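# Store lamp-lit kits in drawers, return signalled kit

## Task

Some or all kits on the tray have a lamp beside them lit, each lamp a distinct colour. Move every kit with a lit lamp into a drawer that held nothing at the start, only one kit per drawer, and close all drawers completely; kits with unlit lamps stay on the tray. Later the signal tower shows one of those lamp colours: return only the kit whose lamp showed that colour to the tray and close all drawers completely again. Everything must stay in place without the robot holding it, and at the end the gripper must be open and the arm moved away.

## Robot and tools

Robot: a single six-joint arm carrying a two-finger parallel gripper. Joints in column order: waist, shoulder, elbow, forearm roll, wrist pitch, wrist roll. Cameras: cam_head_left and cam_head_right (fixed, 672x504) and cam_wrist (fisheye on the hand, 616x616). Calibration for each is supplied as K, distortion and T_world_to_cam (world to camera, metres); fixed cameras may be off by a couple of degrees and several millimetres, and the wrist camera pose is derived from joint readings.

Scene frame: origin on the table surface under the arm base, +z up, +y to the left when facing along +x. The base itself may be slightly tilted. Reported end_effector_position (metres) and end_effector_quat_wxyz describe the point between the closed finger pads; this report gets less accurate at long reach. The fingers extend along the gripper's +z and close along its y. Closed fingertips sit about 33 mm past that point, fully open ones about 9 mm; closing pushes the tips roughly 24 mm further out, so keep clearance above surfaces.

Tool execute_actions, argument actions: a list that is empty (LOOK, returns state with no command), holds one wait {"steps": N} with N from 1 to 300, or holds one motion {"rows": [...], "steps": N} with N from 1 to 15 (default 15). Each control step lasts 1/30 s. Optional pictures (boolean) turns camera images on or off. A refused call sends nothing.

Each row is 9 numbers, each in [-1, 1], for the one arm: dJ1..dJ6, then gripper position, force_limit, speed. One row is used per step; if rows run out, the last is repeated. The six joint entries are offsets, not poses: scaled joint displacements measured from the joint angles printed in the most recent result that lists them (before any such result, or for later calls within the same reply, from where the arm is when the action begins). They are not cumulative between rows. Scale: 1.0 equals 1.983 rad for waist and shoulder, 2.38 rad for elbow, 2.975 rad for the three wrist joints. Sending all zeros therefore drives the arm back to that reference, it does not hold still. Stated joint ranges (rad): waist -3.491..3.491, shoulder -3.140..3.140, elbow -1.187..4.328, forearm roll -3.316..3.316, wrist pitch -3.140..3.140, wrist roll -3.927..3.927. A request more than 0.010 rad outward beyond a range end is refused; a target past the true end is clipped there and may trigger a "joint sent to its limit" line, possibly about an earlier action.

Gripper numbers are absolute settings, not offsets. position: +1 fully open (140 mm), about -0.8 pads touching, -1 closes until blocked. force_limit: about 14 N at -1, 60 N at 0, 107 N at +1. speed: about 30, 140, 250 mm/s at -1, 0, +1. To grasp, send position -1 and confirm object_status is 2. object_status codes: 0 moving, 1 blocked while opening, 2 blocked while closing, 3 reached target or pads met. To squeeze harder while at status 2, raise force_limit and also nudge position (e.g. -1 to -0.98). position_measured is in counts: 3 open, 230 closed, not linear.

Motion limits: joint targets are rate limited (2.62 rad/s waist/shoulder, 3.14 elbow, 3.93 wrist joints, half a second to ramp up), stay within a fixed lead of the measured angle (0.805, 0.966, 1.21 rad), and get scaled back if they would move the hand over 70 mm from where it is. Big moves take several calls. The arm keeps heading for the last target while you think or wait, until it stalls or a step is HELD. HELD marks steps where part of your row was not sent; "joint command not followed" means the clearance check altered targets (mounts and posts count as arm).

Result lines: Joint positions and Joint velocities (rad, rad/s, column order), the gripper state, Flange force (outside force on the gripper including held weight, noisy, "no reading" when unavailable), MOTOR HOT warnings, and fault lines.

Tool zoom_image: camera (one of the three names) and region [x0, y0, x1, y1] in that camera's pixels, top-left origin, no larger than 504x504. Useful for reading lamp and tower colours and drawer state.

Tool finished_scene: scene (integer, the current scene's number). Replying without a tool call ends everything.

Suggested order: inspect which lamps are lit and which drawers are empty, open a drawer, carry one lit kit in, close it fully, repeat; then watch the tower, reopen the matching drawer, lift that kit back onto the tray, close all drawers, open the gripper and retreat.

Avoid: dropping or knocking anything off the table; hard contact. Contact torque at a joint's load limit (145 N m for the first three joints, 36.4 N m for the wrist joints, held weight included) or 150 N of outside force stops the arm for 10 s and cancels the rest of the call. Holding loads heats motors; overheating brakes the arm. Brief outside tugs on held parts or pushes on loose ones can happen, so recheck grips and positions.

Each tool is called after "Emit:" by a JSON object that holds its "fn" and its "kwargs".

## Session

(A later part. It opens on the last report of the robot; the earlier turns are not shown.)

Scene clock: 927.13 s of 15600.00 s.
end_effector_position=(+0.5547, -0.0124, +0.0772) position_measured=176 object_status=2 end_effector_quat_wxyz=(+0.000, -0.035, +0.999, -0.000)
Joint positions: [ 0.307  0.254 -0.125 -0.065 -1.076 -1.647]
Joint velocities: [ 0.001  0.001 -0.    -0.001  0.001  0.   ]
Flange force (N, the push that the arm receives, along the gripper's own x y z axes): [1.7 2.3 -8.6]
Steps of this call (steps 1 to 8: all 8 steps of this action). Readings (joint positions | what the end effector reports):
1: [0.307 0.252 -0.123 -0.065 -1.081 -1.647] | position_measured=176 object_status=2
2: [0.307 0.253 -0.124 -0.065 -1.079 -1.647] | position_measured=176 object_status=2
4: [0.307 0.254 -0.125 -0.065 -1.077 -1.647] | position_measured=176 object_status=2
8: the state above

Emit:
{"fn": "execute_actions", "kwargs": {"actions": [{"rows":[[0,0,0,0,0,0,-0.15,0.3,-0.3],[0,0,0,0,0,0,-0.15,0.3,-0.3],[0,0,0,0,0,0,-0.15,0.3,-0.3],[0,0,0,0,0,0,-0.15,0.3,-0.3],[0,0,0,0,0,0,-0.15,0.3,-0.3],[0,0,0,0,0,0,-0.15,0.3,-0.3],[0,0,0,0,0,0,-0.15,0.3,-0.3],[-0.0045,-0.0363,0.0378,0.0007,-0.0548,0,-0.15,0.3,-0.3]],"steps":15}], "pictures": false}}

Emit:
{"fn": "execute_actions", "kwargs": {"actions": [{"steps":7}], "pictures": false}}

Emit:
{"fn": "execute_actions", "kwargs": {"actions": [{"rows":[[0.2204,-0.2557,-0.284,0.1029,0.16,-0.203,-0.3,0,0]],"steps":15}], "pictures": false}}

Emit:
{"fn": "execute_actions", "kwargs": {"actions": [{"steps":18}]}}

Scene clock: 939.63 s of 15600.00 s.
end_effector_position=(+0.5554, -0.0120, +0.1440) position_measured=148 object_status=3 end_effector_quat_wxyz=(-0.000, -0.035, +0.999, +0.000)
Joint positions: [ 0.299  0.188 -0.043 -0.063 -1.225 -1.647]
Joint velocities: [-0.024 -0.187  0.238  0.004 -0.428 -0.001]
Flange force (N, the push that the arm receives, along the gripper's own x y z axes): [10.7 2.8 -26.6]
Steps of this call (steps 1 to 15: the robot went on to your last target; steps 16 to 90: nothing new was sent; then 9.00 s passed at rest; steps 91 to 105: all 15 steps of this action). Readings (joint positions | what the end effector reports):
91: [0.307 0.254 -0.125 -0.065 -1.076 -1.647] | position_measured=176 object_status=0
92: [0.307 0.254 -0.125 -0.065 -1.076 -1.647] | position_measured=176 object_status=0
94: [0.307 0.254 -0.125 -0.065 -1.076 -1.647] | position_measured=161 object_status=0
98: [0.307 0.254 -0.125 -0.065 -1.076 -1.647] | position_measured=148 object_status=0
105: the state above

Scene clock: 939.87 s of 15600.00 s.
end_effector_position=(+0.5547, -0.0121, +0.1504) position_measured=148 object_status=3 end_effector_quat_wxyz=(-0.001, -0.035, +0.999, +0.000)
Joint positions: [ 0.298  0.182 -0.035 -0.063 -1.239 -1.647]
Joint velocities: [ 0.001 -0.001  0.002  0.001 -0.001  0.   ]
Flange force (N, the push that the arm receives, along the gripper's own x y z axes): [-2.2 1.1 -4.9]
Steps of this call (steps 1 to 7: the robot went on to your last target). Readings (joint positions | what the end effector reports):
1: [0.298 0.184 -0.037 -0.063 -1.235 -1.647] | position_measured=148 object_status=3
2: [0.298 0.183 -0.036 -0.063 -1.238 -1.647] | position_measured=148 object_status=3
4: [0.298 0.182 -0.035 -0.063 -1.239 -1.647] | position_measured=148 object_status=3
7: the state above

Scene clock: 940.37 s of 15600.00 s.
end_effector_position=(+0.4897, +0.0716, +0.1464) position_measured=167 object_status=3 end_effector_quat_wxyz=(+0.137, -0.029, +0.990, -0.014)
Joint positions: [ 0.638 -0.212 -0.56   0.175 -0.869 -2.116]
Joint velocities: [ 0.82  -0.953 -1.274  0.57   0.881 -1.126]
Flange force (N, the push that the arm receives, along the gripper's own x y z axes): [12.7 4.4 -9.3]
Steps of this call (steps 1 to 15: all 15 steps of this action). Readings (joint positions | what the end effector reports):
1: [0.298 0.182 -0.035 -0.063 -1.239 -1.647] | position_measured=148 object_status=0
2: [0.301 0.179 -0.039 -0.061 -1.236 -1.650] | position_measured=152 object_status=0
4: [0.319 0.158 -0.067 -0.048 -1.215 -1.676] | position_measured=165 object_status=0
8: [0.411 0.052 -0.208 0.016 -1.115 -1.801] | position_measured=167 object_status=0
15: the state above

Scene clock: 940.97 s of 15600.00 s.
end_effector_position=(+0.4675, +0.0960, +0.1391) position_measured=167 object_status=3 end_effector_quat_wxyz=(+0.174, -0.036, +0.984, +0.008)
Joint positions: [ 0.735 -0.325 -0.711  0.243 -0.763 -2.25 ]
Joint velocities: [-0.     0.     0.001 -0.001  0.001 -0.   ]
Flange force (N, the push that the arm receives, along the gripper's own x y z axes): [-0.8 0.7 -3.7]
Steps of this call (steps 1 to 18: the robot went on to your last target). Readings (joint positions | what the end effector reports):
1: [0.664 -0.242 -0.601 0.193 -0.841 -2.152] | position_measured=167 object_status=3
2: [0.686 -0.268 -0.635 0.208 -0.817 -2.182] | position_measured=167 object_status=3
4: [0.718 -0.305 -0.685 0.231 -0.782 -2.227] | position_measured=167 object_status=3
8: [0.735 -0.325 -0.711 0.243 -0.764 -2.250] | position_measured=167 object_status=3
18: the state above
camera_calibration (this result's frames):
cam_wrist: T_world_to_cam=[[-0.152445, 0.98614, -0.0654864, -0.00258547], [0.772555, 0.160228, 0.614399, -0.454212], [0.616376, 0.0430703, -0.786273, 0.0107279], [0, 0, 0, 1]] pos_world=[0.343897, 0.074865, 0.287333]

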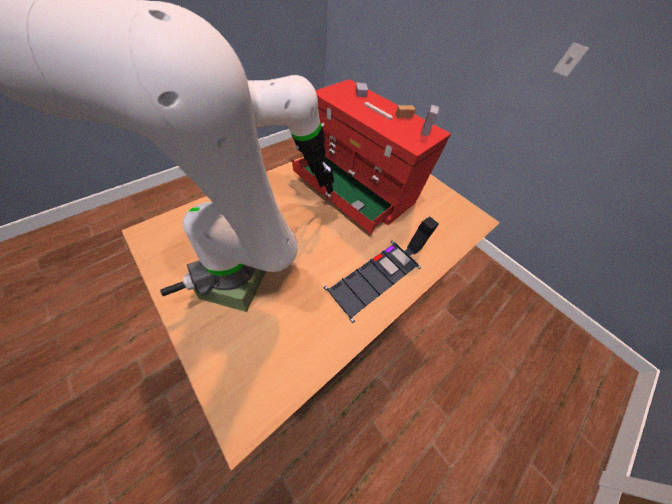

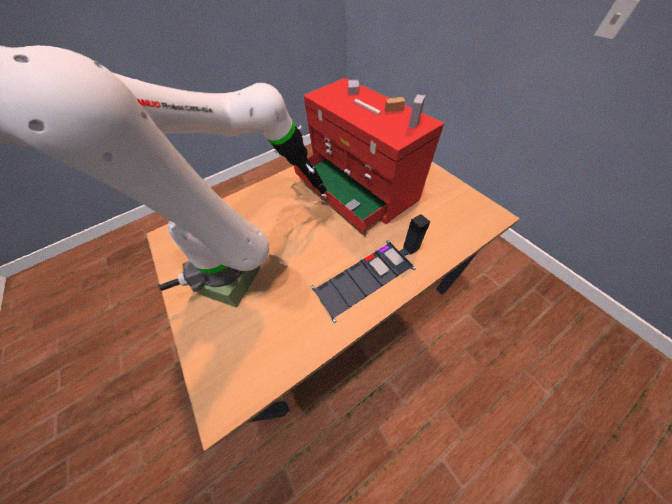

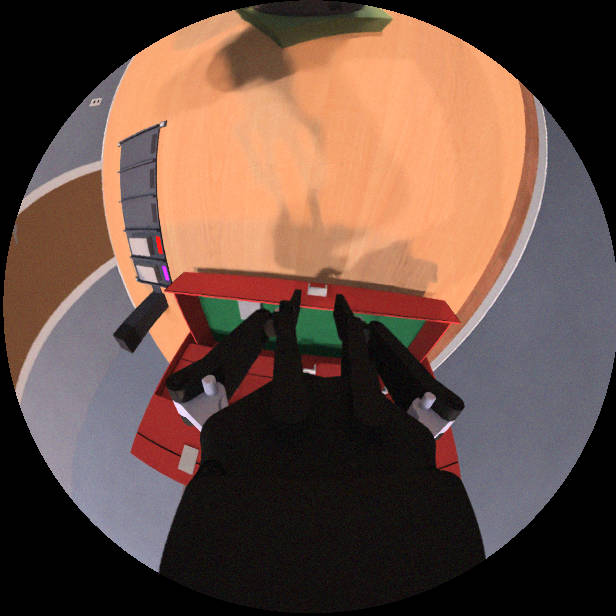

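Emit:
{"fn": "execute_actions", "kwargs": {"actions": [{"rows":[[-0.003,0.0464,-0.037,0.0195,0.0582,-0.0255,-0.3,0,0]],"steps":15}], "pictures": false}}

Emit:
{"fn": "execute_actions", "kwargs": {"actions": [{"rows":[[-0.002,0.004,0.0035,-0.001,0.0003,0.002,-0.3,0,0],[-0.004,0.008,0.007,-0.002,0.0006,0.004,-0.3,0,0],[-0.007,0.013,0.0112,-0.003,0.001,0.0066,-0.3,0,0],[-0.011,0.021,0.018,-0.005,0.0015,0.0107,-0.3,0,0],[-0.015,0.029,0.025,-0.007,0.002,0.0147,-0.3,0,0],[-0.019,0.037,0.032,-0.0088,0.0024,0.0187,-0.3,0,0],[-0.023,0.045,0.039,-0.0107,0.0027,0.0227,-0.3,0,0],[-0.027,0.053,0.046,-0.0125,0.0029,0.0267,-0.3,0,0],[-0.0307,0.061,0.0533,-0.0144,0.003,0.0306,-0.3,0,0],[-0.0344,0.069,0.0606,-0.0162,0.003,0.0345,-0.3,0,0],[-0.038,0.077,0.0679,-0.018,0.0029,0.0384,-0.3,0,0],[-0.0417,0.085,0.0752,-0.0199,0.0027,0.0423,-0.3,0,0],[-0.0454,0.0933,0.0828,-0.0218,0.0024,0.0464,-0.3,0,0]],"steps":15}], "pictures": false}}

Emit:
{"fn": "execute_actions", "kwargs": {"actions": [{"steps":6}], "pictures": false}}

Emit:
{"fn": "execute_actions", "kwargs": {"actions": [{"rows":[[-0.003,0.0069,0.0066,-0.0016,-0.0003,0.0032,-0.3,0,0],[-0.0059,0.0137,0.0133,-0.0033,-0.0007,0.0064,-0.3,0,0],[-0.0087,0.0204,0.02,-0.0049,-0.0012,0.0095,-0.3,0,0],[-0.0115,0.0271,0.0267,-0.0065,-0.0018,0.0126,-0.3,0,0],[-0.0141,0.0337,0.0335,-0.0081,-0.0024,0.0156,-0.3,0,0],[-0.0167,0.0402,0.0402,-0.0096,-0.0031,0.0185,-0.3,0,0],[-0.0192,0.0467,0.047,-0.0112,-0.0039,0.0214,-0.3,0,0],[-0.0216,0.0531,0.0538,-0.0127,-0.0048,0.0243,-0.3,0,0],[-0.0239,0.0594,0.0607,-0.0142,-0.0058,0.027,-0.3,0,0],[-0.0262,0.0657,0.0675,-0.0157,-0.0068,0.0298,-0.3,0,0],[-0.0283,0.0719,0.0744,-0.0171,-0.008,0.0324,-0.3,0,0],[-0.0293,0.0746,0.0775,-0.0178,-0.0085,0.0336,-0.3,0,0],[-0.0301,0.0773,0.0805,-0.0184,-0.009,0.0347,-0.3,0,0],[-0.0308,0.0793,0.0827,-0.0189,-0.0094,0.0355,-0.3,0,0],[-0.0313,0.0812,0.0849,-0.0195,-0.0097,0.0363,-0.3,0,0]],"steps":15}], "pictures": false}}

Emit:
{"fn": "execute_actions", "kwargs": {"actions": [{"steps":7}], "pictures": false}}

Emit:
{"fn": "execute_actions", "kwargs": {"actions": [{"rows":[[-0.0004,0.0011,0.0013,-0.0003,-0.0002,0.0005,-0.3,0,0],[-0.0008,0.0022,0.0026,-0.0005,-0.0005,0.001,-0.3,0,0],[-0.0011,0.0033,0.0038,-0.0008,-0.0007,0.0014,-0.3,0,0]],"steps":10}]}}

Scene clock: 965.23 s of 15600.00 s.
end_effector_position=(+0.4687, +0.0964, +0.0835) position_measured=167 object_status=3 end_effector_quat_wxyz=(+0.174, -0.033, +0.984, +0.007)
Joint positions: [ 0.729 -0.233 -0.799  0.301 -0.59  -2.326]
Joint velocities: [ 0.     0.001 -0.001 -0.     0.001 -0.001]
Flange force (N, the push that the arm receives, along the gripper's own x y z axes): [0.1 1.3 -3.7]
Steps of this call (steps 1 to 15: the robot went on to your last target; steps 16 to 90: nothing new was sent; then 20.77 s passed at rest; steps 91 to 105: all 15 steps of this action). Readings (joint positions | what the end effector reports):
91: [0.735 -0.325 -0.711 0.243 -0.763 -2.251] | position_measured=167 object_status=3
92: [0.735 -0.323 -0.714 0.245 -0.758 -2.253] | position_measured=167 object_status=3
94: [0.734 -0.303 -0.732 0.257 -0.722 -2.269] | position_measured=167 object_status=3
98: [0.730 -0.242 -0.790 0.295 -0.609 -2.318] | position_measured=167 object_status=3
105: the state above

Scene clock: 965.73 s of 15600.00 s.
end_effector_position=(+0.5294, +0.1013, +0.0848) position_measured=167 object_status=3 end_effector_quat_wxyz=(+0.174, -0.034, +0.984, +0.007)
Joint positions: [ 0.65  -0.072 -0.628  0.245 -0.582 -2.206]
Joint velocities: [-0.178  0.385  0.427 -0.129 -0.     0.281]
Flange force (N, the push that the arm receives, along the gripper's own x y z axes): [-11.8 1.0 3.2]
Steps of this call (steps 1 to 15: all 15 steps of this action). Readings (joint positions | what the end effector reports):
1: [0.729 -0.233 -0.799 0.301 -0.590 -2.326] | position_measured=167 object_status=3
2: [0.728 -0.230 -0.797 0.301 -0.590 -2.325] | position_measured=167 object_status=3
4: [0.722 -0.219 -0.786 0.296 -0.589 -2.316] | position_measured=167 object_status=3
8: [0.700 -0.176 -0.740 0.281 -0.585 -2.283] | position_measured=167 object_status=3
15: the state above

Scene clock: 965.93 s of 15600.00 s.
end_effector_position=(+0.5383, +0.1014, +0.0842) position_measured=167 object_status=3 end_effector_quat_wxyz=(+0.174, -0.034, +0.984, +0.006)
Joint positions: [ 0.639 -0.048 -0.602  0.236 -0.583 -2.188]
Joint velocities: [-0.001  0.005  0.002 -0.001 -0.002  0.003]
Flange force (N, the push that the arm receives, along the gripper's own x y z axes): [0.5 4.1 -8.4]
Steps of this call (steps 1 to 6: the robot went on to your last target). Readings (joint positions | what the end effector reports):
1: [0.645 -0.061 -0.616 0.241 -0.582 -2.198] | position_measured=167 object_status=3
2: [0.642 -0.053 -0.608 0.238 -0.582 -2.192] | position_measured=167 object_status=3
4: [0.640 -0.049 -0.603 0.236 -0.583 -2.189] | position_measured=167 object_status=3
6: the state above

Scene clock: 966.43 s of 15600.00 s.
end_effector_position=(+0.5994, +0.1060, +0.0841) position_measured=167 object_status=3 end_effector_quat_wxyz=(+0.174, -0.034, +0.984, +0.006)
Joint positions: [ 0.582  0.097 -0.421  0.184 -0.608 -2.09 ]
Joint velocities: [-0.077  0.227  0.302 -0.082 -0.061  0.143]
Flange force (N, the push that the arm receives, along the gripper's own x y z axes): [-11.4 2.5 2.9]
Steps of this call (steps 1 to 15: all 15 steps of this action). Readings (joint positions | what the end effector reports):
1: [0.639 -0.048 -0.602 0.236 -0.583 -2.188] | position_measured=167 object_status=3
2: [0.638 -0.044 -0.598 0.235 -0.584 -2.186] | position_measured=167 object_status=3
4: [0.631 -0.028 -0.579 0.229 -0.585 -2.174] | position_measured=167 object_status=3
8: [0.612 0.018 -0.524 0.213 -0.590 -2.143] | position_measured=167 object_status=3
15: the state above

Scene clock: 966.67 s of 15600.00 s.
end_effector_position=(+0.6060, +0.1068, +0.0841) position_measured=167 object_status=3 end_effector_quat_wxyz=(+0.174, -0.034, +0.984, +0.006)
Joint positions: [ 0.577  0.113 -0.4    0.178 -0.612 -2.08 ]
Joint velocities: [-0.001  0.002  0.003 -0.001 -0.     0.001]
Flange force (N, the push that the arm receives, along the gripper's own x y z axes): [3.4 -1.0 -7.6]
Steps of this call (steps 1 to 7: the robot went on to your last target). Readings (joint positions | what the end effector reports):
1: [0.580 0.104 -0.412 0.182 -0.610 -2.086] | position_measured=167 object_status=3
2: [0.578 0.109 -0.405 0.180 -0.611 -2.083] | position_measured=167 object_status=3
4: [0.577 0.112 -0.401 0.179 -0.612 -2.081] | position_measured=167 object_status=3
7: the state above

Scene clock: 967.00 s of 15600.00 s.
end_effector_position=(+0.6088, +0.1071, +0.0841) position_measured=167 object_status=3 end_effector_quat_wxyz=(+0.174, -0.034, +0.984, +0.006)
Joint positions: [ 0.575  0.119 -0.391  0.176 -0.614 -2.076]
Joint velocities: [-0.001  0.001  0.     0.001 -0.001 -0.001]
Flange force (N, the push that the arm receives, along the gripper's own x y z axes): [8.9 -1.7 -17.6]
Steps of this call (steps 1 to 10: all 10 steps of this action). Readings (joint positions | what the end effector reports):
1: [0.577 0.113 -0.400 0.178 -0.612 -2.080] | position_measured=167 object_status=3
2: [0.577 0.114 -0.399 0.178 -0.612 -2.080] | position_measured=167 object_status=3
4: [0.576 0.117 -0.395 0.177 -0.613 -2.078] | position_measured=167 object_status=3
8: [0.575 0.119 -0.392 0.176 -0.614 -2.076] | position_measured=167 object_status=3
10: the state above
camera_calibration (this result's frames):
cam_wrist: T_world_to_cam=[[-0.147253, 0.986812, -0.0672161, 0.00128107], [0.773862, 0.157266, 0.613519, -0.531785], [0.615999, 0.0383263, -0.786814, -0.119313], [0, 0, 0, 1]] pos_world=[0.485213, 0.08694, 0.232469]

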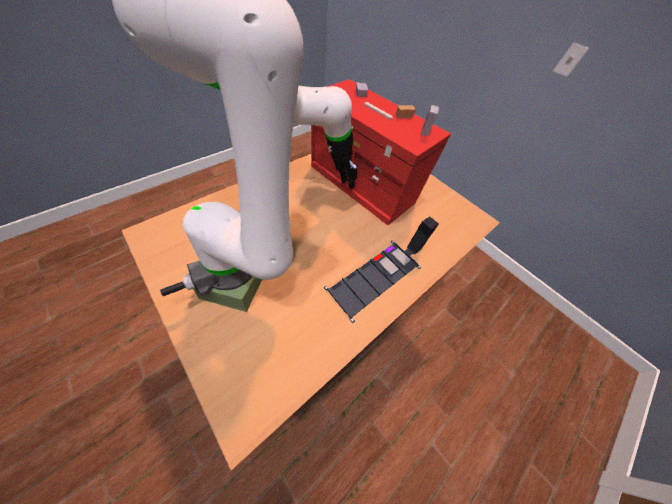

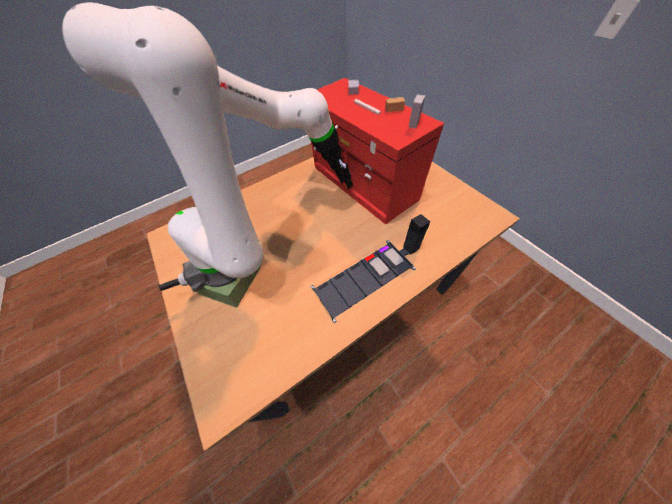

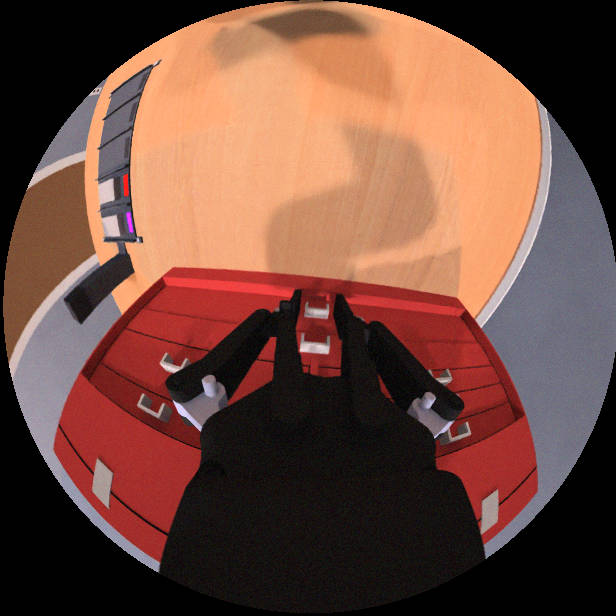

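Emit:
{"fn": "execute_actions", "kwargs": {"actions": [{"rows":[[-0.0004,0.0011,0.0013,-0.0003,-0.0002,0.0005,-0.3,0,0],[-0.0006,0.0017,0.002,-0.0004,-0.0004,0.0008,-0.3,0,0]],"steps":10}], "pictures": false}}

Emit:
{"fn": "execute_actions", "kwargs": {"actions": [{"rows":[[0.017,-0.0474,-0.0513,0.0112,0.0074,-0.0207,-0.2,0,0]],"steps":14}], "pictures": false}}

Scene clock: 970.93 s of 15600.00 s.
end_effector_position=(+0.6103, +0.1072, +0.0842) position_measured=167 object_status=3 end_effector_quat_wxyz=(+0.174, -0.034, +0.984, +0.006)
Joint positions: [ 0.574  0.123 -0.387  0.175 -0.615 -2.074]
Joint velocities: [-0.001  0.     0.002  0.003  0.001 -0.   ]
Flange force (N, the push that the arm receives, along the gripper's own x y z axes): [20.6 -0.5 -26.5]
Steps of this call (steps 1 to 15: the robot went on to your last target; steps 16 to 90: nothing new was sent; then 0.60 s passed at rest; steps 91 to 100: all 10 steps of this action). Readings (joint positions | what the end effector reports):
91: [0.575 0.119 -0.391 0.176 -0.614 -2.076] | position_measured=167 object_status=3
92: [0.575 0.120 -0.390 0.176 -0.614 -2.076] | position_measured=167 object_status=3
94: [0.574 0.122 -0.388 0.175 -0.615 -2.074] | position_measured=167 object_status=3
98: [0.574 0.123 -0.387 0.175 -0.615 -2.074] | position_measured=167 object_status=3
100: the state above

Scene clock: 971.40 s of 15600.00 s.
end_effector_position=(+0.5701, +0.1038, +0.0845) position_measured=154 object_status=3 end_effector_quat_wxyz=(+0.174, -0.033, +0.984, +0.006)
Joint positions: [ 0.608  0.029 -0.509  0.208 -0.593 -2.136]
Joint velocities: [-0.    -0.001 -0.001  0.001  0.001 -0.   ]
Flange force (N, the push that the arm receives, along the gripper's own x y z axes): [-2.9 0.9 -3.3]
Steps of this call (steps 1 to 14: all 14 steps of this action). Readings (joint positions | what the end effector reports):
1: [0.574 0.123 -0.387 0.175 -0.615 -2.074] | position_measured=167 object_status=0
2: [0.574 0.121 -0.389 0.175 -0.615 -2.075] | position_measured=163 object_status=0
4: [0.582 0.100 -0.416 0.183 -0.609 -2.089] | position_measured=154 object_status=0
8: [0.605 0.036 -0.499 0.205 -0.595 -2.131] | position_measured=154 object_status=0
14: the state above

Emit:
{"fn": "execute_actions", "kwargs": {"actions": [{"rows":[[0.1572,-0.0859,-0.0117,0.117,-0.0401,-0.1719,-0.2,0,0]],"steps":15}], "pictures": false}}

Emit:
{"fn": "execute_actions", "kwargs": {"actions": [{"steps":14}], "pictures": false}}

Emit:
{"fn": "execute_actions", "kwargs": {"actions": [{"rows":[[-0.0073,0.0116,0.0108,-0.0033,0.0016,0.0067,-0.2,0,0],[-0.0146,0.0232,0.0215,-0.0066,0.0032,0.0135,-0.2,0,0],[-0.0219,0.0348,0.0323,-0.0099,0.0047,0.0202,-0.2,0,0]],"steps":14}]}}

Emit:
{"fn": "zoom_image", "kwargs": {"camera": "cam_wrist", "region": [240, 250, 400, 390]}}

Scene clock: 1024.07 s of 15600.00 s.
end_effector_position=(+0.5652, +0.2152, +0.1867) position_measured=154 object_status=3 end_effector_quat_wxyz=(+0.248, -0.035, +0.968, +0.006)
Joint positions: [ 0.887 -0.124 -0.534  0.52  -0.7   -2.594]
Joint velocities: [ 0.495 -0.269 -0.043  0.543 -0.188 -0.802]
Flange force (N, the push that the arm receives, along the gripper's own x y z axes): [-1.3 8.2 -14.0]
Steps of this call (steps 1 to 15: the robot went on to your last target; steps 16 to 90: nothing new was sent; then 49.17 s passed at rest; steps 91 to 105: all 15 steps of this action). Readings (joint positions | what the end effector reports):
91: [0.608 0.028 -0.509 0.208 -0.593 -2.136] | position_measured=154 object_status=3
92: [0.611 0.027 -0.509 0.212 -0.595 -2.141] | position_measured=154 object_status=3
94: [0.633 0.015 -0.511 0.236 -0.603 -2.177] | position_measured=154 object_status=3
98: [0.727 -0.037 -0.519 0.342 -0.639 -2.332] | position_measured=154 object_status=3
105: the state above

Scene clock: 1024.53 s of 15600.00 s.
end_effector_position=(+0.5630, +0.2279, +0.2000) position_measured=154 object_status=3 end_effector_quat_wxyz=(+0.259, -0.033, +0.965, +0.009)
Joint positions: [ 0.919 -0.142 -0.537  0.556 -0.713 -2.647]
Joint velocities: [-0.001 -0.    -0.001  0.    -0.     0.   ]
Flange force (N, the push that the arm receives, along the gripper's own x y z axes): [-2.8 0.7 -2.8]
Steps of this call (steps 1 to 14: the robot went on to your last target). Readings (joint positions | what the end effector reports):
1: [0.902 -0.132 -0.535 0.536 -0.706 -2.617] | position_measured=154 object_status=3
2: [0.912 -0.137 -0.536 0.547 -0.710 -2.634] | position_measured=154 object_status=3
4: [0.919 -0.141 -0.536 0.555 -0.712 -2.646] | position_measured=154 object_status=3
8: [0.919 -0.142 -0.537 0.556 -0.713 -2.647] | position_measured=154 object_status=3
14: the state above

Scene clock: 1025.00 s of 15600.00 s.
end_effector_position=(+0.5922, +0.2306, +0.1999) position_measured=154 object_status=3 end_effector_quat_wxyz=(+0.259, -0.033, +0.965, +0.009)
Joint positions: [ 0.876 -0.073 -0.46   0.527 -0.699 -2.587]
Joint velocities: [-0.002  0.001  0.     0.001  0.     0.001]
Flange force (N, the push that the arm receives, along the gripper's own x y z axes): [0.2 0.2 -3.3]
Steps of this call (steps 1 to 14: all 14 steps of this action). Readings (joint positions | what the end effector reports):
1: [0.919 -0.142 -0.537 0.556 -0.713 -2.647] | position_measured=154 object_status=3
2: [0.918 -0.139 -0.534 0.556 -0.712 -2.645] | position_measured=154 object_status=3
4: [0.904 -0.117 -0.510 0.546 -0.708 -2.625] | position_measured=154 object_status=3
8: [0.878 -0.075 -0.463 0.528 -0.699 -2.589] | position_measured=154 object_status=3
14: the state above
camera_calibration (this result's frames):
cam_wrist: T_world_to_cam=[[-0.134434, 0.987653, -0.0804347, -0.120396], [0.655346, 0.149499, 0.740386, -0.562824], [0.743269, 0.0468206, -0.667352, -0.123907], [0, 0, 0, 1]] pos_world=[0.444756, 0.208853, 0.324334]

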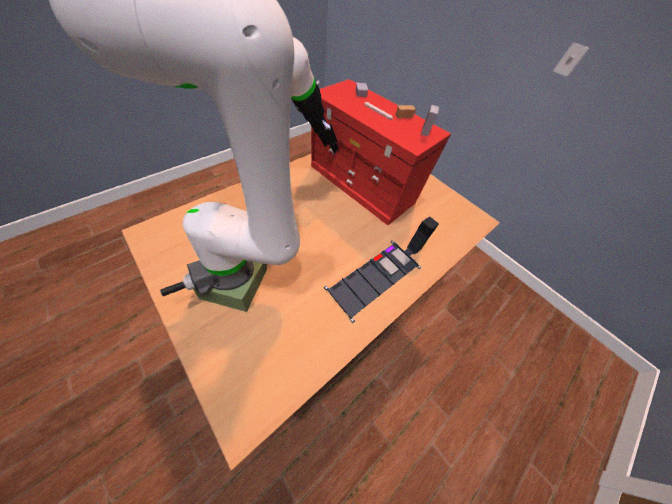

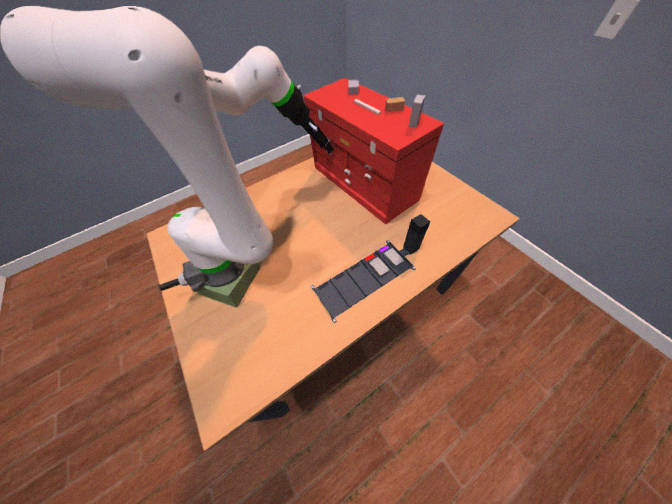

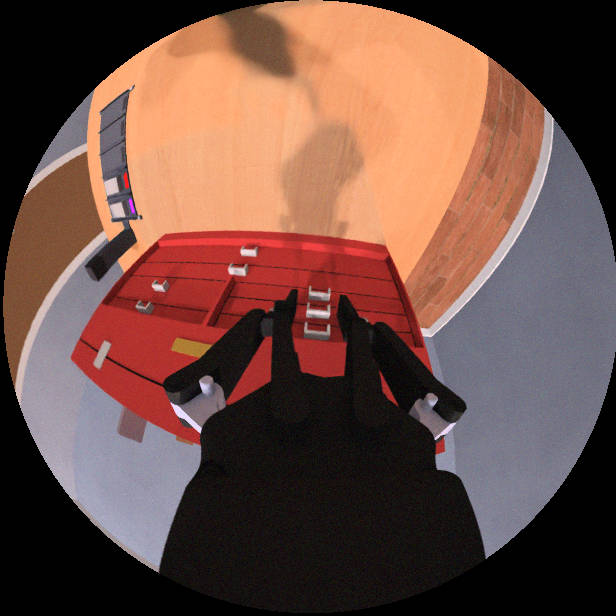

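Region (240, 250, 400, 390) of cam_wrist's 616x616 image, scaled by 3.150, with more detail than that image has; it fills the top 441 rows of this view, and the rest is white.

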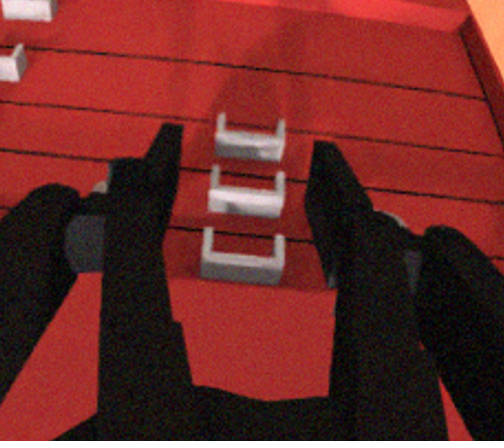

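Emit:
{"fn": "execute_actions", "kwargs": {"actions": [{"rows":[[0.0012,0.0006,0,0,0,0,-0.2,0.3,-0.3],[0.0012,0.0006,0,0,0,0,-0.2,0.3,-0.3],[0.0012,0.0006,0,0,0,0,-1,0.3,-0.3]],"steps":15}], "pictures": false}}

Scene clock: 1030.93 s of 15600.00 s.
end_effector_position=(+0.5917, +0.2320, +0.1993) position_measured=194 object_status=0 end_effector_quat_wxyz=(+0.259, -0.034, +0.965, +0.009)
Joint positions: [ 0.878 -0.072 -0.46   0.527 -0.699 -2.587]
Joint velocities: [0.001 0.    0.    0.001 0.    0.   ]
Flange force (N, the push that the arm receives, along the gripper's own x y z axes): [-2.3 2.1 -10.4]
Steps of this call (steps 1 to 15: the robot went on to your last target; steps 16 to 90: nothing new was sent; then 2.43 s passed at rest; steps 91 to 105: all 15 steps of this action). Readings (joint positions | what the end effector reports):
91: [0.876 -0.073 -0.460 0.527 -0.699 -2.587] | position_measured=154 object_status=3
92: [0.877 -0.072 -0.460 0.527 -0.699 -2.587] | position_measured=154 object_status=3
94: [0.878 -0.072 -0.460 0.527 -0.699 -2.587] | position_measured=157 object_status=0
98: [0.878 -0.072 -0.460 0.527 -0.699 -2.587] | position_measured=180 object_status=0
105: the state above

Emit:
{"fn": "execute_actions", "kwargs": {"actions": [{"rows":[[0.0023,-0.0038,-0.0037,0.0011,-0.0004,-0.0022,-1,0.3,-0.3],[0.0056,-0.0092,-0.0088,0.0026,-0.0010,-0.0052,-1,0.3,-0.3],[0.0094,-0.0153,-0.0145,0.0044,-0.0018,-0.0088,-1,0.3,-0.3],[0.0134,-0.0215,-0.0202,0.0061,-0.0027,-0.0123,-1,0.3,-0.3],[0.0175,-0.0277,-0.0259,0.0078,-0.0037,-0.0159,-1,0.3,-0.3],[0.0217,-0.0340,-0.0315,0.0094,-0.0048,-0.0195,-1,0.3,-0.3],[0.0261,-0.0402,-0.0370,0.0111,-0.0060,-0.0232,-1,0.3,-0.3],[0.0305,-0.0465,-0.0425,0.0127,-0.0073,-0.0269,-1,0.3,-0.3],[0.0351,-0.0528,-0.0480,0.0143,-0.0087,-0.0306,-1,0.3,-0.3],[0.0398,-0.0591,-0.0534,0.0159,-0.0102,-0.0344,-1,0.3,-0.3],[0.0447,-0.0655,-0.0587,0.0175,-0.0118,-0.0381,-1,0.3,-0.3],[0.0496,-0.0719,-0.0640,0.0191,-0.0135,-0.0420,-1,0.3,-0.3],[0.0547,-0.0783,-0.0692,0.0206,-0.0153,-0.0458,-1,0.3,-0.3]],"steps":15}], "pictures": false}}

Emit:
{"fn": "execute_actions", "kwargs": {"actions": [{"steps":6}]}}

Scene clock: 1041.93 s of 15600.00 s.
end_effector_position=(+0.5322, +0.2273, +0.1993) position_measured=194 object_status=2 end_effector_quat_wxyz=(+0.258, -0.034, +0.965, +0.009)
Joint positions: [ 0.975 -0.211 -0.609  0.582 -0.738 -2.709]
Joint velocities: [ 0.227 -0.293 -0.293  0.107 -0.112 -0.259]
Flange force (N, the push that the arm receives, along the gripper's own x y z axes): [8.5 -1.1 -14.4]
Steps of this call (steps 1 to 15: the robot went on to your last target; steps 16 to 90: nothing new was sent; then 7.50 s passed at rest; steps 91 to 105: all 15 steps of this action). Readings (joint positions | what the end effector reports):
91: [0.879 -0.072 -0.460 0.527 -0.699 -2.587] | position_measured=194 object_status=2
92: [0.880 -0.074 -0.463 0.528 -0.699 -2.589] | position_measured=194 object_status=2
94: [0.887 -0.086 -0.477 0.533 -0.701 -2.600] | position_measured=194 object_status=2
98: [0.914 -0.127 -0.522 0.550 -0.710 -2.635] | position_measured=194 object_status=2
105: the state above

Scene clock: 1042.13 s of 15600.00 s.
end_effector_position=(+0.5259, +0.2267, +0.1993) position_measured=194 object_status=2 end_effector_quat_wxyz=(+0.259, -0.034, +0.965, +0.009)
Joint positions: [ 0.987 -0.227 -0.624  0.588 -0.744 -2.723]
Joint velocities: [ 0.002 -0.003 -0.003  0.002 -0.002 -0.003]
Flange force (N, the push that the arm receives, along the gripper's own x y z axes): [-6.9 4.3 -3.6]
Steps of this call (steps 1 to 6: the robot went on to your last target). Readings (joint positions | what the end effector reports):
1: [0.981 -0.219 -0.617 0.585 -0.741 -2.716] | position_measured=194 object_status=2
2: [0.985 -0.224 -0.622 0.587 -0.743 -2.720] | position_measured=194 object_status=2
4: [0.986 -0.226 -0.624 0.588 -0.744 -2.723] | position_measured=194 object_status=2
6: the state above
camera_calibration (this result's frames):
cam_wrist: T_world_to_cam=[[-0.136985, 0.987229, -0.081328, -0.123903], [0.655662, 0.151907, 0.739616, -0.518827], [0.742525, 0.0479925, -0.668097, -0.0745595], [0, 0, 0, 1]] pos_world=[0.378565, 0.204713, 0.323843]

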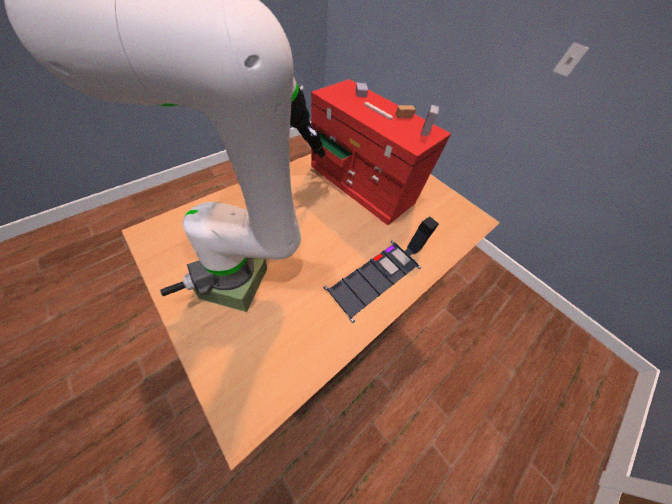

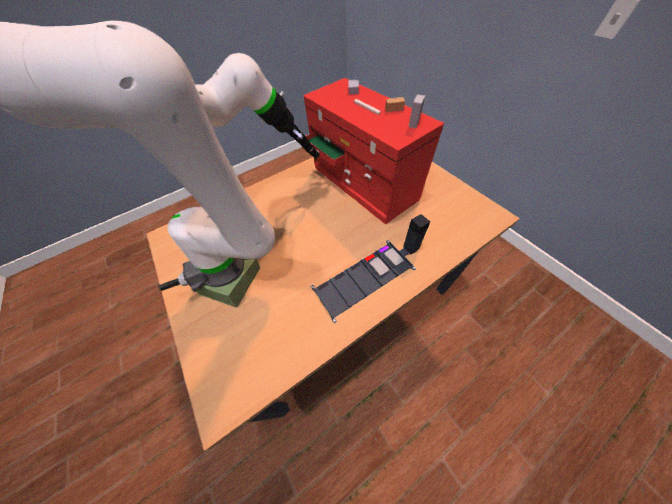

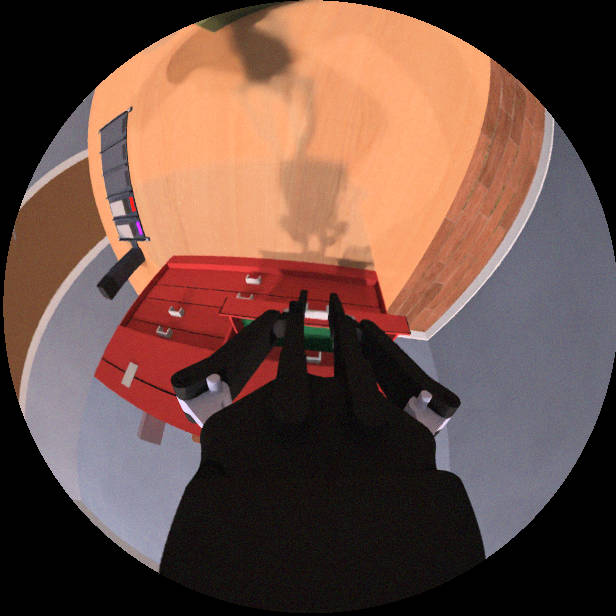

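Emit:
{"fn": "execute_actions", "kwargs": {"actions": [{"rows":[[0.0032,-0.0040,-0.0032,0.0009,-0.0012,-0.0024,-1,0.3,-0.3],[0.0079,-0.0097,-0.0077,0.0022,-0.0029,-0.0059,-1,0.3,-0.3],[0.0133,-0.0162,-0.0128,0.0036,-0.0050,-0.0098,-1,0.3,-0.3],[0.0190,-0.0227,-0.0178,0.0050,-0.0072,-0.0137,-1,0.3,-0.3],[0.0247,-0.0292,-0.0227,0.0063,-0.0095,-0.0176,-1,0.3,-0.3],[0.0307,-0.0357,-0.0276,0.0076,-0.0120,-0.0215,-1,0.3,-0.3],[0.0368,-0.0422,-0.0324,0.0088,-0.0145,-0.0255,-1,0.3,-0.3],[0.0431,-0.0488,-0.0371,0.0100,-0.0172,-0.0294,-1,0.3,-0.3],[0.0495,-0.0553,-0.0418,0.0112,-0.0200,-0.0333,-1,0.3,-0.3],[0.0562,-0.0619,-0.0464,0.0123,-0.0230,-0.0373,-1,0.3,-0.3],[0.0629,-0.0685,-0.0509,0.0133,-0.0260,-0.0413,-1,0.3,-0.3],[0.0699,-0.0751,-0.0554,0.0143,-0.0292,-0.0452,-1,0.3,-0.3],[0.077,-0.0817,-0.0598,0.0153,-0.0325,-0.0492,-1,0.3,-0.3]],"steps":15}], "pictures": false}}

Emit:
{"fn": "execute_actions", "kwargs": {"actions": [{"steps":6}], "pictures": false}}

Emit:
{"fn": "execute_actions", "kwargs": {"actions": [{"rows":[[0,0,0,0,0,0,-0.22,0,0],[0,0,0,0,0,0,-0.22,0,0],[0,0,0,0,0,0,-0.22,0,0],[0,0,0,0,0,0,-0.22,0,0],[0.007,-0.0066,-0.0044,0.001,-0.0033,-0.004,-0.22,0,0],[0.007,-0.0066,-0.0044,0.001,-0.0033,-0.004,-0.22,0,0],[0.007,-0.0066,-0.0044,0.001,-0.0033,-0.004,-0.22,0,0],[0.007,-0.09,-0.0044,0.001,-0.0033,-0.004,-0.22,0,0]],"steps":15}], "pictures": false}}

Emit:
{"fn": "execute_actions", "kwargs": {"actions": [{"steps":10}]}}

Scene clock: 1057.53 s of 15600.00 s.
end_effector_position=(+0.4667, +0.2224, +0.1994) position_measured=194 object_status=2 end_effector_quat_wxyz=(+0.259, -0.035, +0.965, +0.009)
Joint positions: [ 1.122 -0.372 -0.753  0.629 -0.829 -2.854]
Joint velocities: [ 0.317 -0.304 -0.25   0.072 -0.213 -0.271]
Flange force (N, the push that the arm receives, along the gripper's own x y z axes): [5.5 -8.1 -9.3]
Steps of this call (steps 1 to 30: the robot went on to your last target; steps 31 to 90: nothing new was sent; then 11.90 s passed at rest; steps 91 to 105: all 15 steps of this action). Readings (joint positions | what the end effector reports):
91: [0.987 -0.227 -0.625 0.588 -0.744 -2.723] | position_measured=194 object_status=2
92: [0.989 -0.230 -0.627 0.589 -0.745 -2.726] | position_measured=194 object_status=2
94: [0.999 -0.242 -0.639 0.593 -0.751 -2.737] | position_measured=194 object_status=2
98: [1.036 -0.285 -0.678 0.606 -0.773 -2.775] | position_measured=194 object_status=2
105: the state above

Scene clock: 1057.73 s of 15600.00 s.
end_effector_position=(+0.4601, +0.2218, +0.1994) position_measured=194 object_status=2 end_effector_quat_wxyz=(+0.259, -0.035, +0.965, +0.009)
Joint positions: [ 1.139 -0.389 -0.766  0.633 -0.841 -2.869]
Joint velocities: [ 0.003 -0.003 -0.001  0.    -0.002 -0.003]
Flange force (N, the push that the arm receives, along the gripper's own x y z axes): [-3.3 -4.2 -3.0]
Steps of this call (steps 1 to 6: the robot went on to your last target). Readings (joint positions | what the end effector reports):
1: [1.131 -0.380 -0.760 0.631 -0.835 -2.862] | position_measured=194 object_status=2
2: [1.136 -0.386 -0.764 0.633 -0.838 -2.866] | position_measured=194 object_status=2
4: [1.139 -0.388 -0.766 0.633 -0.840 -2.869] | position_measured=194 object_status=2
6: the state above

Scene clock: 1058.23 s of 15600.00 s.
end_effector_position=(+0.4586, +0.2218, +0.2529) position_measured=157 object_status=3 end_effector_quat_wxyz=(+0.294, -0.018, +0.954, +0.061)
Joint positions: [ 1.153 -0.533 -0.777  0.636 -0.85  -2.881]
Joint velocities: [ 0.001 -0.571  0.001 -0.    -0.    -0.002]
Flange force (N, the push that the arm receives, along the gripper's own x y z axes): [8.9 -8.8 -25.0]
Steps of this call (steps 1 to 15: all 15 steps of this action). Readings (joint positions | what the end effector reports):
1: [1.139 -0.389 -0.767 0.633 -0.841 -2.869] | position_measured=194 object_status=0
2: [1.139 -0.389 -0.767 0.633 -0.841 -2.869] | position_measured=194 object_status=0
4: [1.139 -0.389 -0.767 0.633 -0.841 -2.869] | position_measured=175 object_status=0
8: [1.151 -0.400 -0.775 0.636 -0.848 -2.879] | position_measured=157 object_status=0
15: the state above

Scene clock: 1058.57 s of 15600.00 s.
end_effector_position=(+0.4588, +0.2209, +0.2666) position_measured=157 object_status=3 end_effector_quat_wxyz=(+0.302, -0.013, +0.950, +0.074)
Joint positions: [ 1.153 -0.567 -0.777  0.636 -0.85  -2.881]
Joint velocities: [ 0. -0.  0.  0. -0.  0.]
Flange force (N, the push that the arm receives, along the gripper's own x y z axes): [-0.6 0.8 -4.3]
Steps of this call (steps 1 to 10: the robot went on to your last target). Readings (joint positions | what the end effector reports):
1: [1.153 -0.549 -0.777 0.636 -0.850 -2.881] | position_measured=157 object_status=3
2: [1.153 -0.560 -0.777 0.636 -0.850 -2.881] | position_measured=157 object_status=3
4: [1.153 -0.567 -0.777 0.636 -0.850 -2.881] | position_measured=157 object_status=3
8: [1.153 -0.567 -0.777 0.636 -0.850 -2.881] | position_measured=157 object_status=3
10: the state above
camera_calibration (this result's frames):
cam_wrist: T_world_to_cam=[[-0.128339, 0.99065, 0.0462791, -0.160645], [0.588431, 0.0385025, 0.80763, -0.485978], [0.798297, 0.130883, -0.587871, -0.0447619], [0, 0, 0, 1]] pos_world=[0.301081, 0.183713, 0.373611]

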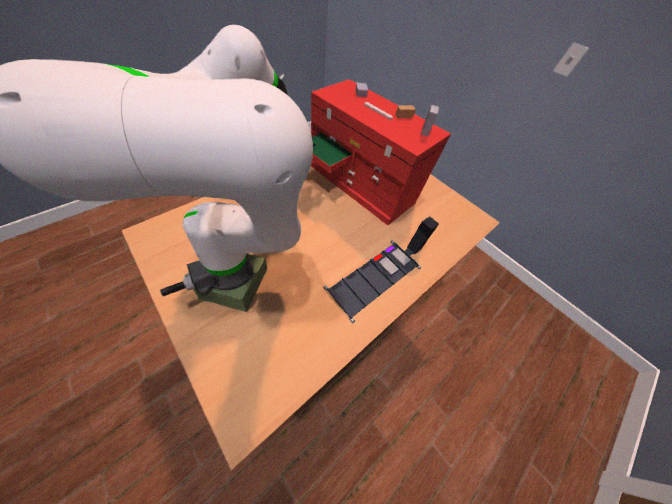

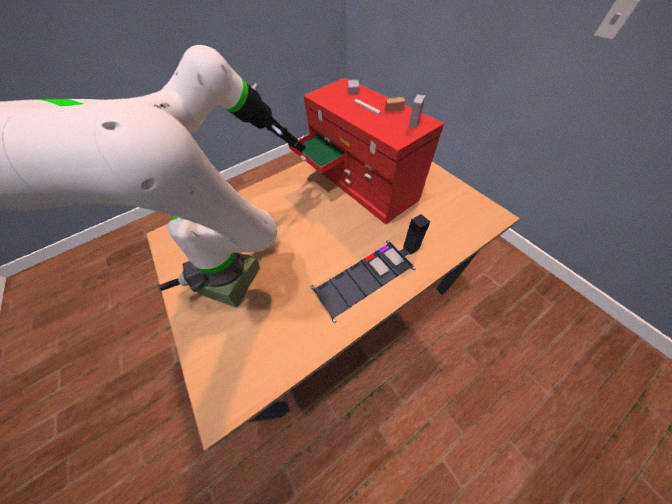

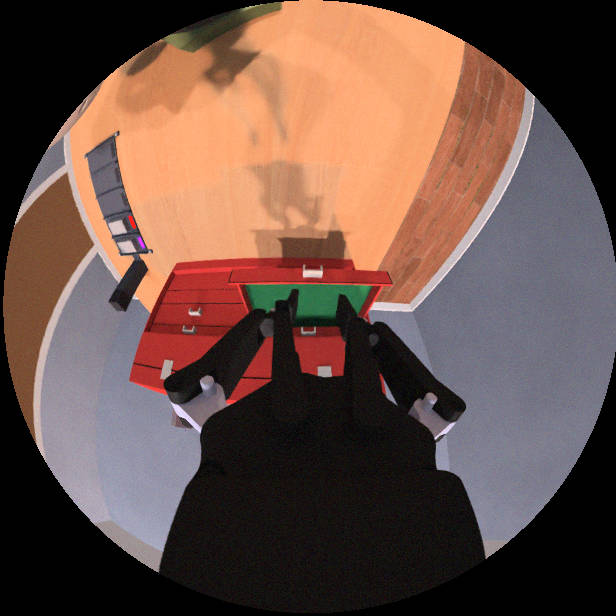

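Emit:
{"fn": "execute_actions", "kwargs": {"actions": [{"rows":[[-0.4302,0.1851,0.2214,-0.2138,-0.2017,0.044,-0.22,0,0],[-0.4302,0.1851,0.2214,-0.2138,-0.2017,0.044,-0.22,0,0],[-0.4302,0.1851,0.2214,-0.2138,-0.2017,0.044,-0.22,0,0],[-0.4302,0.1851,0.2214,-0.2138,-0.2017,0.044,-0.22,0,0],[-0.4302,0.1851,0.2214,-0.2138,-0.2017,0.044,-0.22,0,0],[-0.4302,0.1851,0.2214,-0.2138,-0.2017,0.044,-0.22,0,0],[-0.4302,0.1851,0.2214,-0.2138,-0.2017,0.044,-0.22,0,0],[-0.4302,0.1851,0.2214,-0.2138,-0.2017,0.044,-0.22,0,0],[-0.4302,0.1851,0.2214,-0.2138,-0.2017,0.044,-0.22,0,0],[-0.4302,0.1851,0.2214,-0.2138,-0.2017,0.044,-0.22,0,0],[-0.4302,0.1851,0.2214,-0.2138,-0.2017,0.044,-0.22,0,0],[-0.4302,0.1851,0.2214,-0.2138,-0.2017,0.044,-0.22,0,0],[-0.4302,0.1851,0.2214,-0.2138,-0.2017,0.044,-0.22,0,0],[-0.4302,0.1851,0.2214,-0.2138,-0.2017,0.044,-0.22,0,0],[-0.7142,0.4462,0.309,-0.2551,-0.1002,0.0526,-0.22,0,0]],"steps":15}], "pictures": false}}

Emit:
{"fn": "execute_actions", "kwargs": {"actions": [{"steps":45}]}}

Emit:
{"fn": "zoom_image", "kwargs": {"camera": "cam_wrist", "region": [220, 220, 420, 390]}}

Scene clock: 1082.30 s of 15600.00 s.
end_effector_position=(+0.4706, +0.0706, +0.2498) position_measured=157 object_status=3 end_effector_quat_wxyz=(+0.198, +0.216, +0.956, -0.016)
Joint positions: [ 0.808 -0.417 -0.562  0.377 -1.095 -2.828]
Joint velocities: [-0.975  0.427  0.605 -0.705 -0.644  0.145]
Flange force (N, the push that the arm receives, along the gripper's own x y z axes): [5.8 -0.9 -6.8]
Steps of this call (steps 1 to 30: the robot went on to your last target; steps 31 to 90: nothing new was sent; then 20.23 s passed at rest; steps 91 to 105: all 15 steps of this action). Readings (joint positions | what the end effector reports):
91: [1.153 -0.567 -0.777 0.636 -0.850 -2.881] | position_measured=157 object_status=3
92: [1.149 -0.566 -0.775 0.633 -0.853 -2.881] | position_measured=157 object_status=3
94: [1.126 -0.555 -0.759 0.615 -0.871 -2.877] | position_measured=157 object_status=3
98: [1.020 -0.508 -0.692 0.534 -0.947 -2.860] | position_measured=157 object_status=3
105: the state above

Scene clock: 1083.80 s of 15600.00 s.
end_effector_position=(+0.4752, -0.2916, +0.1006) position_measured=157 object_status=3 end_effector_quat_wxyz=(-0.000, +0.717, +0.697, +0.000)
Joint positions: [-0.263  0.318 -0.042 -0.122 -1.148 -2.725]
Joint velocities: [-0.     0.    -0.     0.001 -0.     0.001]
Flange force (N, the push that the arm receives, along the gripper's own x y z axes): [1.0 1.1 -4.0]
Steps of this call (steps 1 to 45: the robot went on to your last target). Readings (joint positions | what the end effector reports):
1: [0.774 -0.401 -0.540 0.353 -1.114 -2.823] | position_measured=157 object_status=3
2: [0.739 -0.380 -0.517 0.331 -1.126 -2.818] | position_measured=157 object_status=3
4: [0.666 -0.321 -0.472 0.288 -1.130 -2.809] | position_measured=157 object_status=3
8: [0.524 -0.204 -0.395 0.214 -1.131 -2.794] | position_measured=157 object_status=3
45: the state above
camera_calibration (this result's frames):
cam_wrist: T_world_to_cam=[[0.996843, 0.0702909, -0.0369146, -0.437867], [0.0782619, -0.948209, 0.307855, -0.336844], [-0.0133634, -0.309772, -0.950717, 0.205347], [0, 0, 0, 1]] pos_world=[0.465591, -0.22501, 0.282762]

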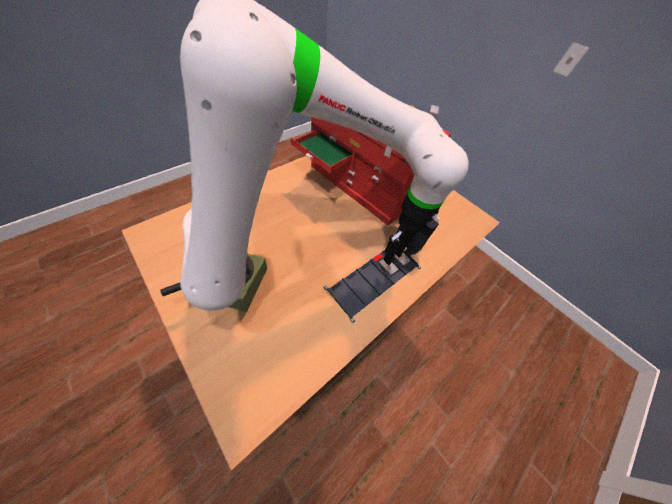

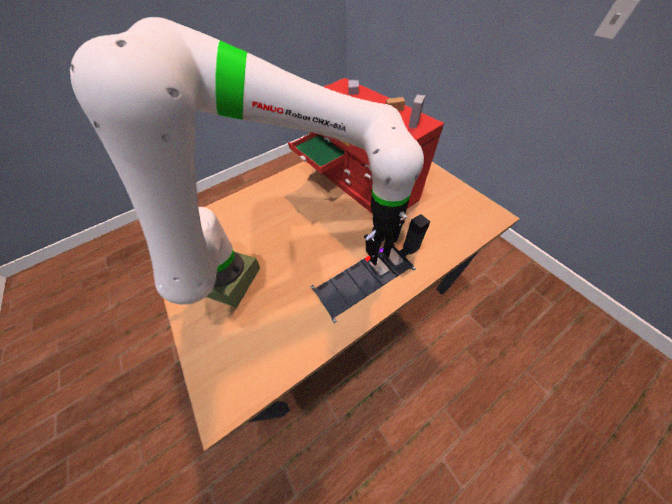

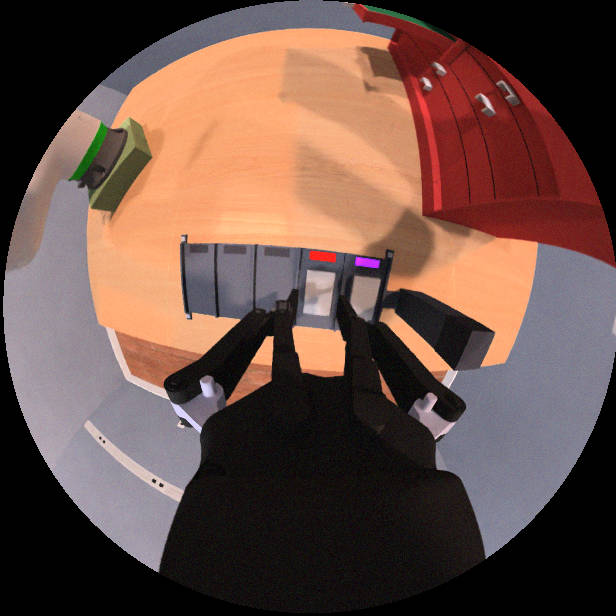

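Region (220, 220, 420, 390) of cam_wrist's 616x616 image, scaled by 2.520, with more detail than that image has; it fills the top 428 rows of this view, and the rest is white.

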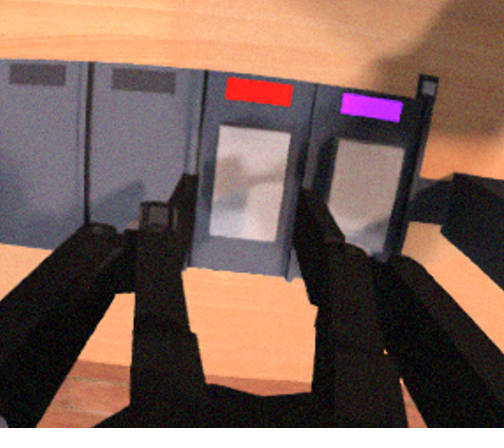

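Emit:
{"fn": "execute_actions", "kwargs": {"actions": [{"rows":[[0.003,0.0162,-0.0122,-0.0012,0.0206,0.0009,-0.22,0.3,-0.5],[0.003,0.0162,-0.0122,-0.0012,0.0206,0.0009,-0.22,0.3,-0.5],[0.003,0.0162,-0.0122,-0.0012,0.0206,0.0009,-0.22,0.3,-0.5],[0.0039,0.0212,-0.0156,-0.0016,0.0266,0.0012,-0.22,0.3,-0.5],[0.0045,0.025,-0.0178,-0.0019,0.0309,0.0014,-0.22,0.3,-0.5],[0.0051,0.0285,-0.02,-0.0021,0.035,0.0015,-0.22,0.3,-0.5],[0.0056,0.0312,-0.0216,-0.0023,0.0381,0.0017,-0.22,0.3,-0.5],[0.006,0.0339,-0.0231,-0.0025,0.0412,0.0018,-0.22,0.3,-0.5]],"steps":15}], "pictures": false}}

Emit:
{"fn": "execute_actions", "kwargs": {"actions": [{"rows":[[0,0,0,0,0,0,-1,0.3,-0.5]],"steps":15}], "pictures": false}}

Scene clock: 1092.87 s of 15600.00 s.
end_effector_position=(+0.4752, -0.2915, +0.0428) position_measured=157 object_status=3 end_effector_quat_wxyz=(-0.000, +0.717, +0.697, +0.000)
Joint positions: [-0.251  0.385 -0.096 -0.13  -1.026 -2.719]
Joint velocities: [ 0.     0.003 -0.002  0.001  0.004  0.   ]
Flange force (N, the push that the arm receives, along the gripper's own x y z axes): [2.4 -0.4 -2.4]
Steps of this call (steps 1 to 15: the robot went on to your last target; steps 16 to 90: nothing new was sent; then 5.57 s passed at rest; steps 91 to 105: all 15 steps of this action). Readings (joint positions | what the end effector reports):
91: [-0.263 0.318 -0.042 -0.123 -1.148 -2.725] | position_measured=157 object_status=3
92: [-0.263 0.321 -0.043 -0.123 -1.143 -2.724] | position_measured=157 object_status=3
94: [-0.260 0.337 -0.058 -0.125 -1.112 -2.723] | position_measured=157 object_status=3
98: [-0.254 0.368 -0.084 -0.128 -1.055 -2.720] | position_measured=157 object_status=3
105: the state above

Scene clock: 1093.37 s of 15600.00 s.
end_effector_position=(+0.4752, -0.2915, +0.0428) position_measured=176 object_status=2 end_effector_quat_wxyz=(-0.000, +0.717, +0.697, +0.000)
Joint positions: [-0.251  0.385 -0.096 -0.13  -1.026 -2.719]
Joint velocities: [-0.    -0.    -0.    -0.001 -0.    -0.   ]
Flange force (N, the push that the arm receives, along the gripper's own x y z axes): [5.4 -2.4 -28.4]
Steps of this call (steps 1 to 15: all 15 steps of this action). Readings (joint positions | what the end effector reports):
1: [-0.251 0.385 -0.096 -0.130 -1.026 -2.719] | position_measured=157 object_status=0
2: [-0.251 0.385 -0.096 -0.130 -1.026 -2.719] | position_measured=160 object_status=0
4: [-0.251 0.385 -0.096 -0.130 -1.026 -2.719] | position_measured=169 object_status=0
8: [-0.251 0.385 -0.096 -0.130 -1.026 -2.719] | position_measured=176 object_status=0
15: the state above


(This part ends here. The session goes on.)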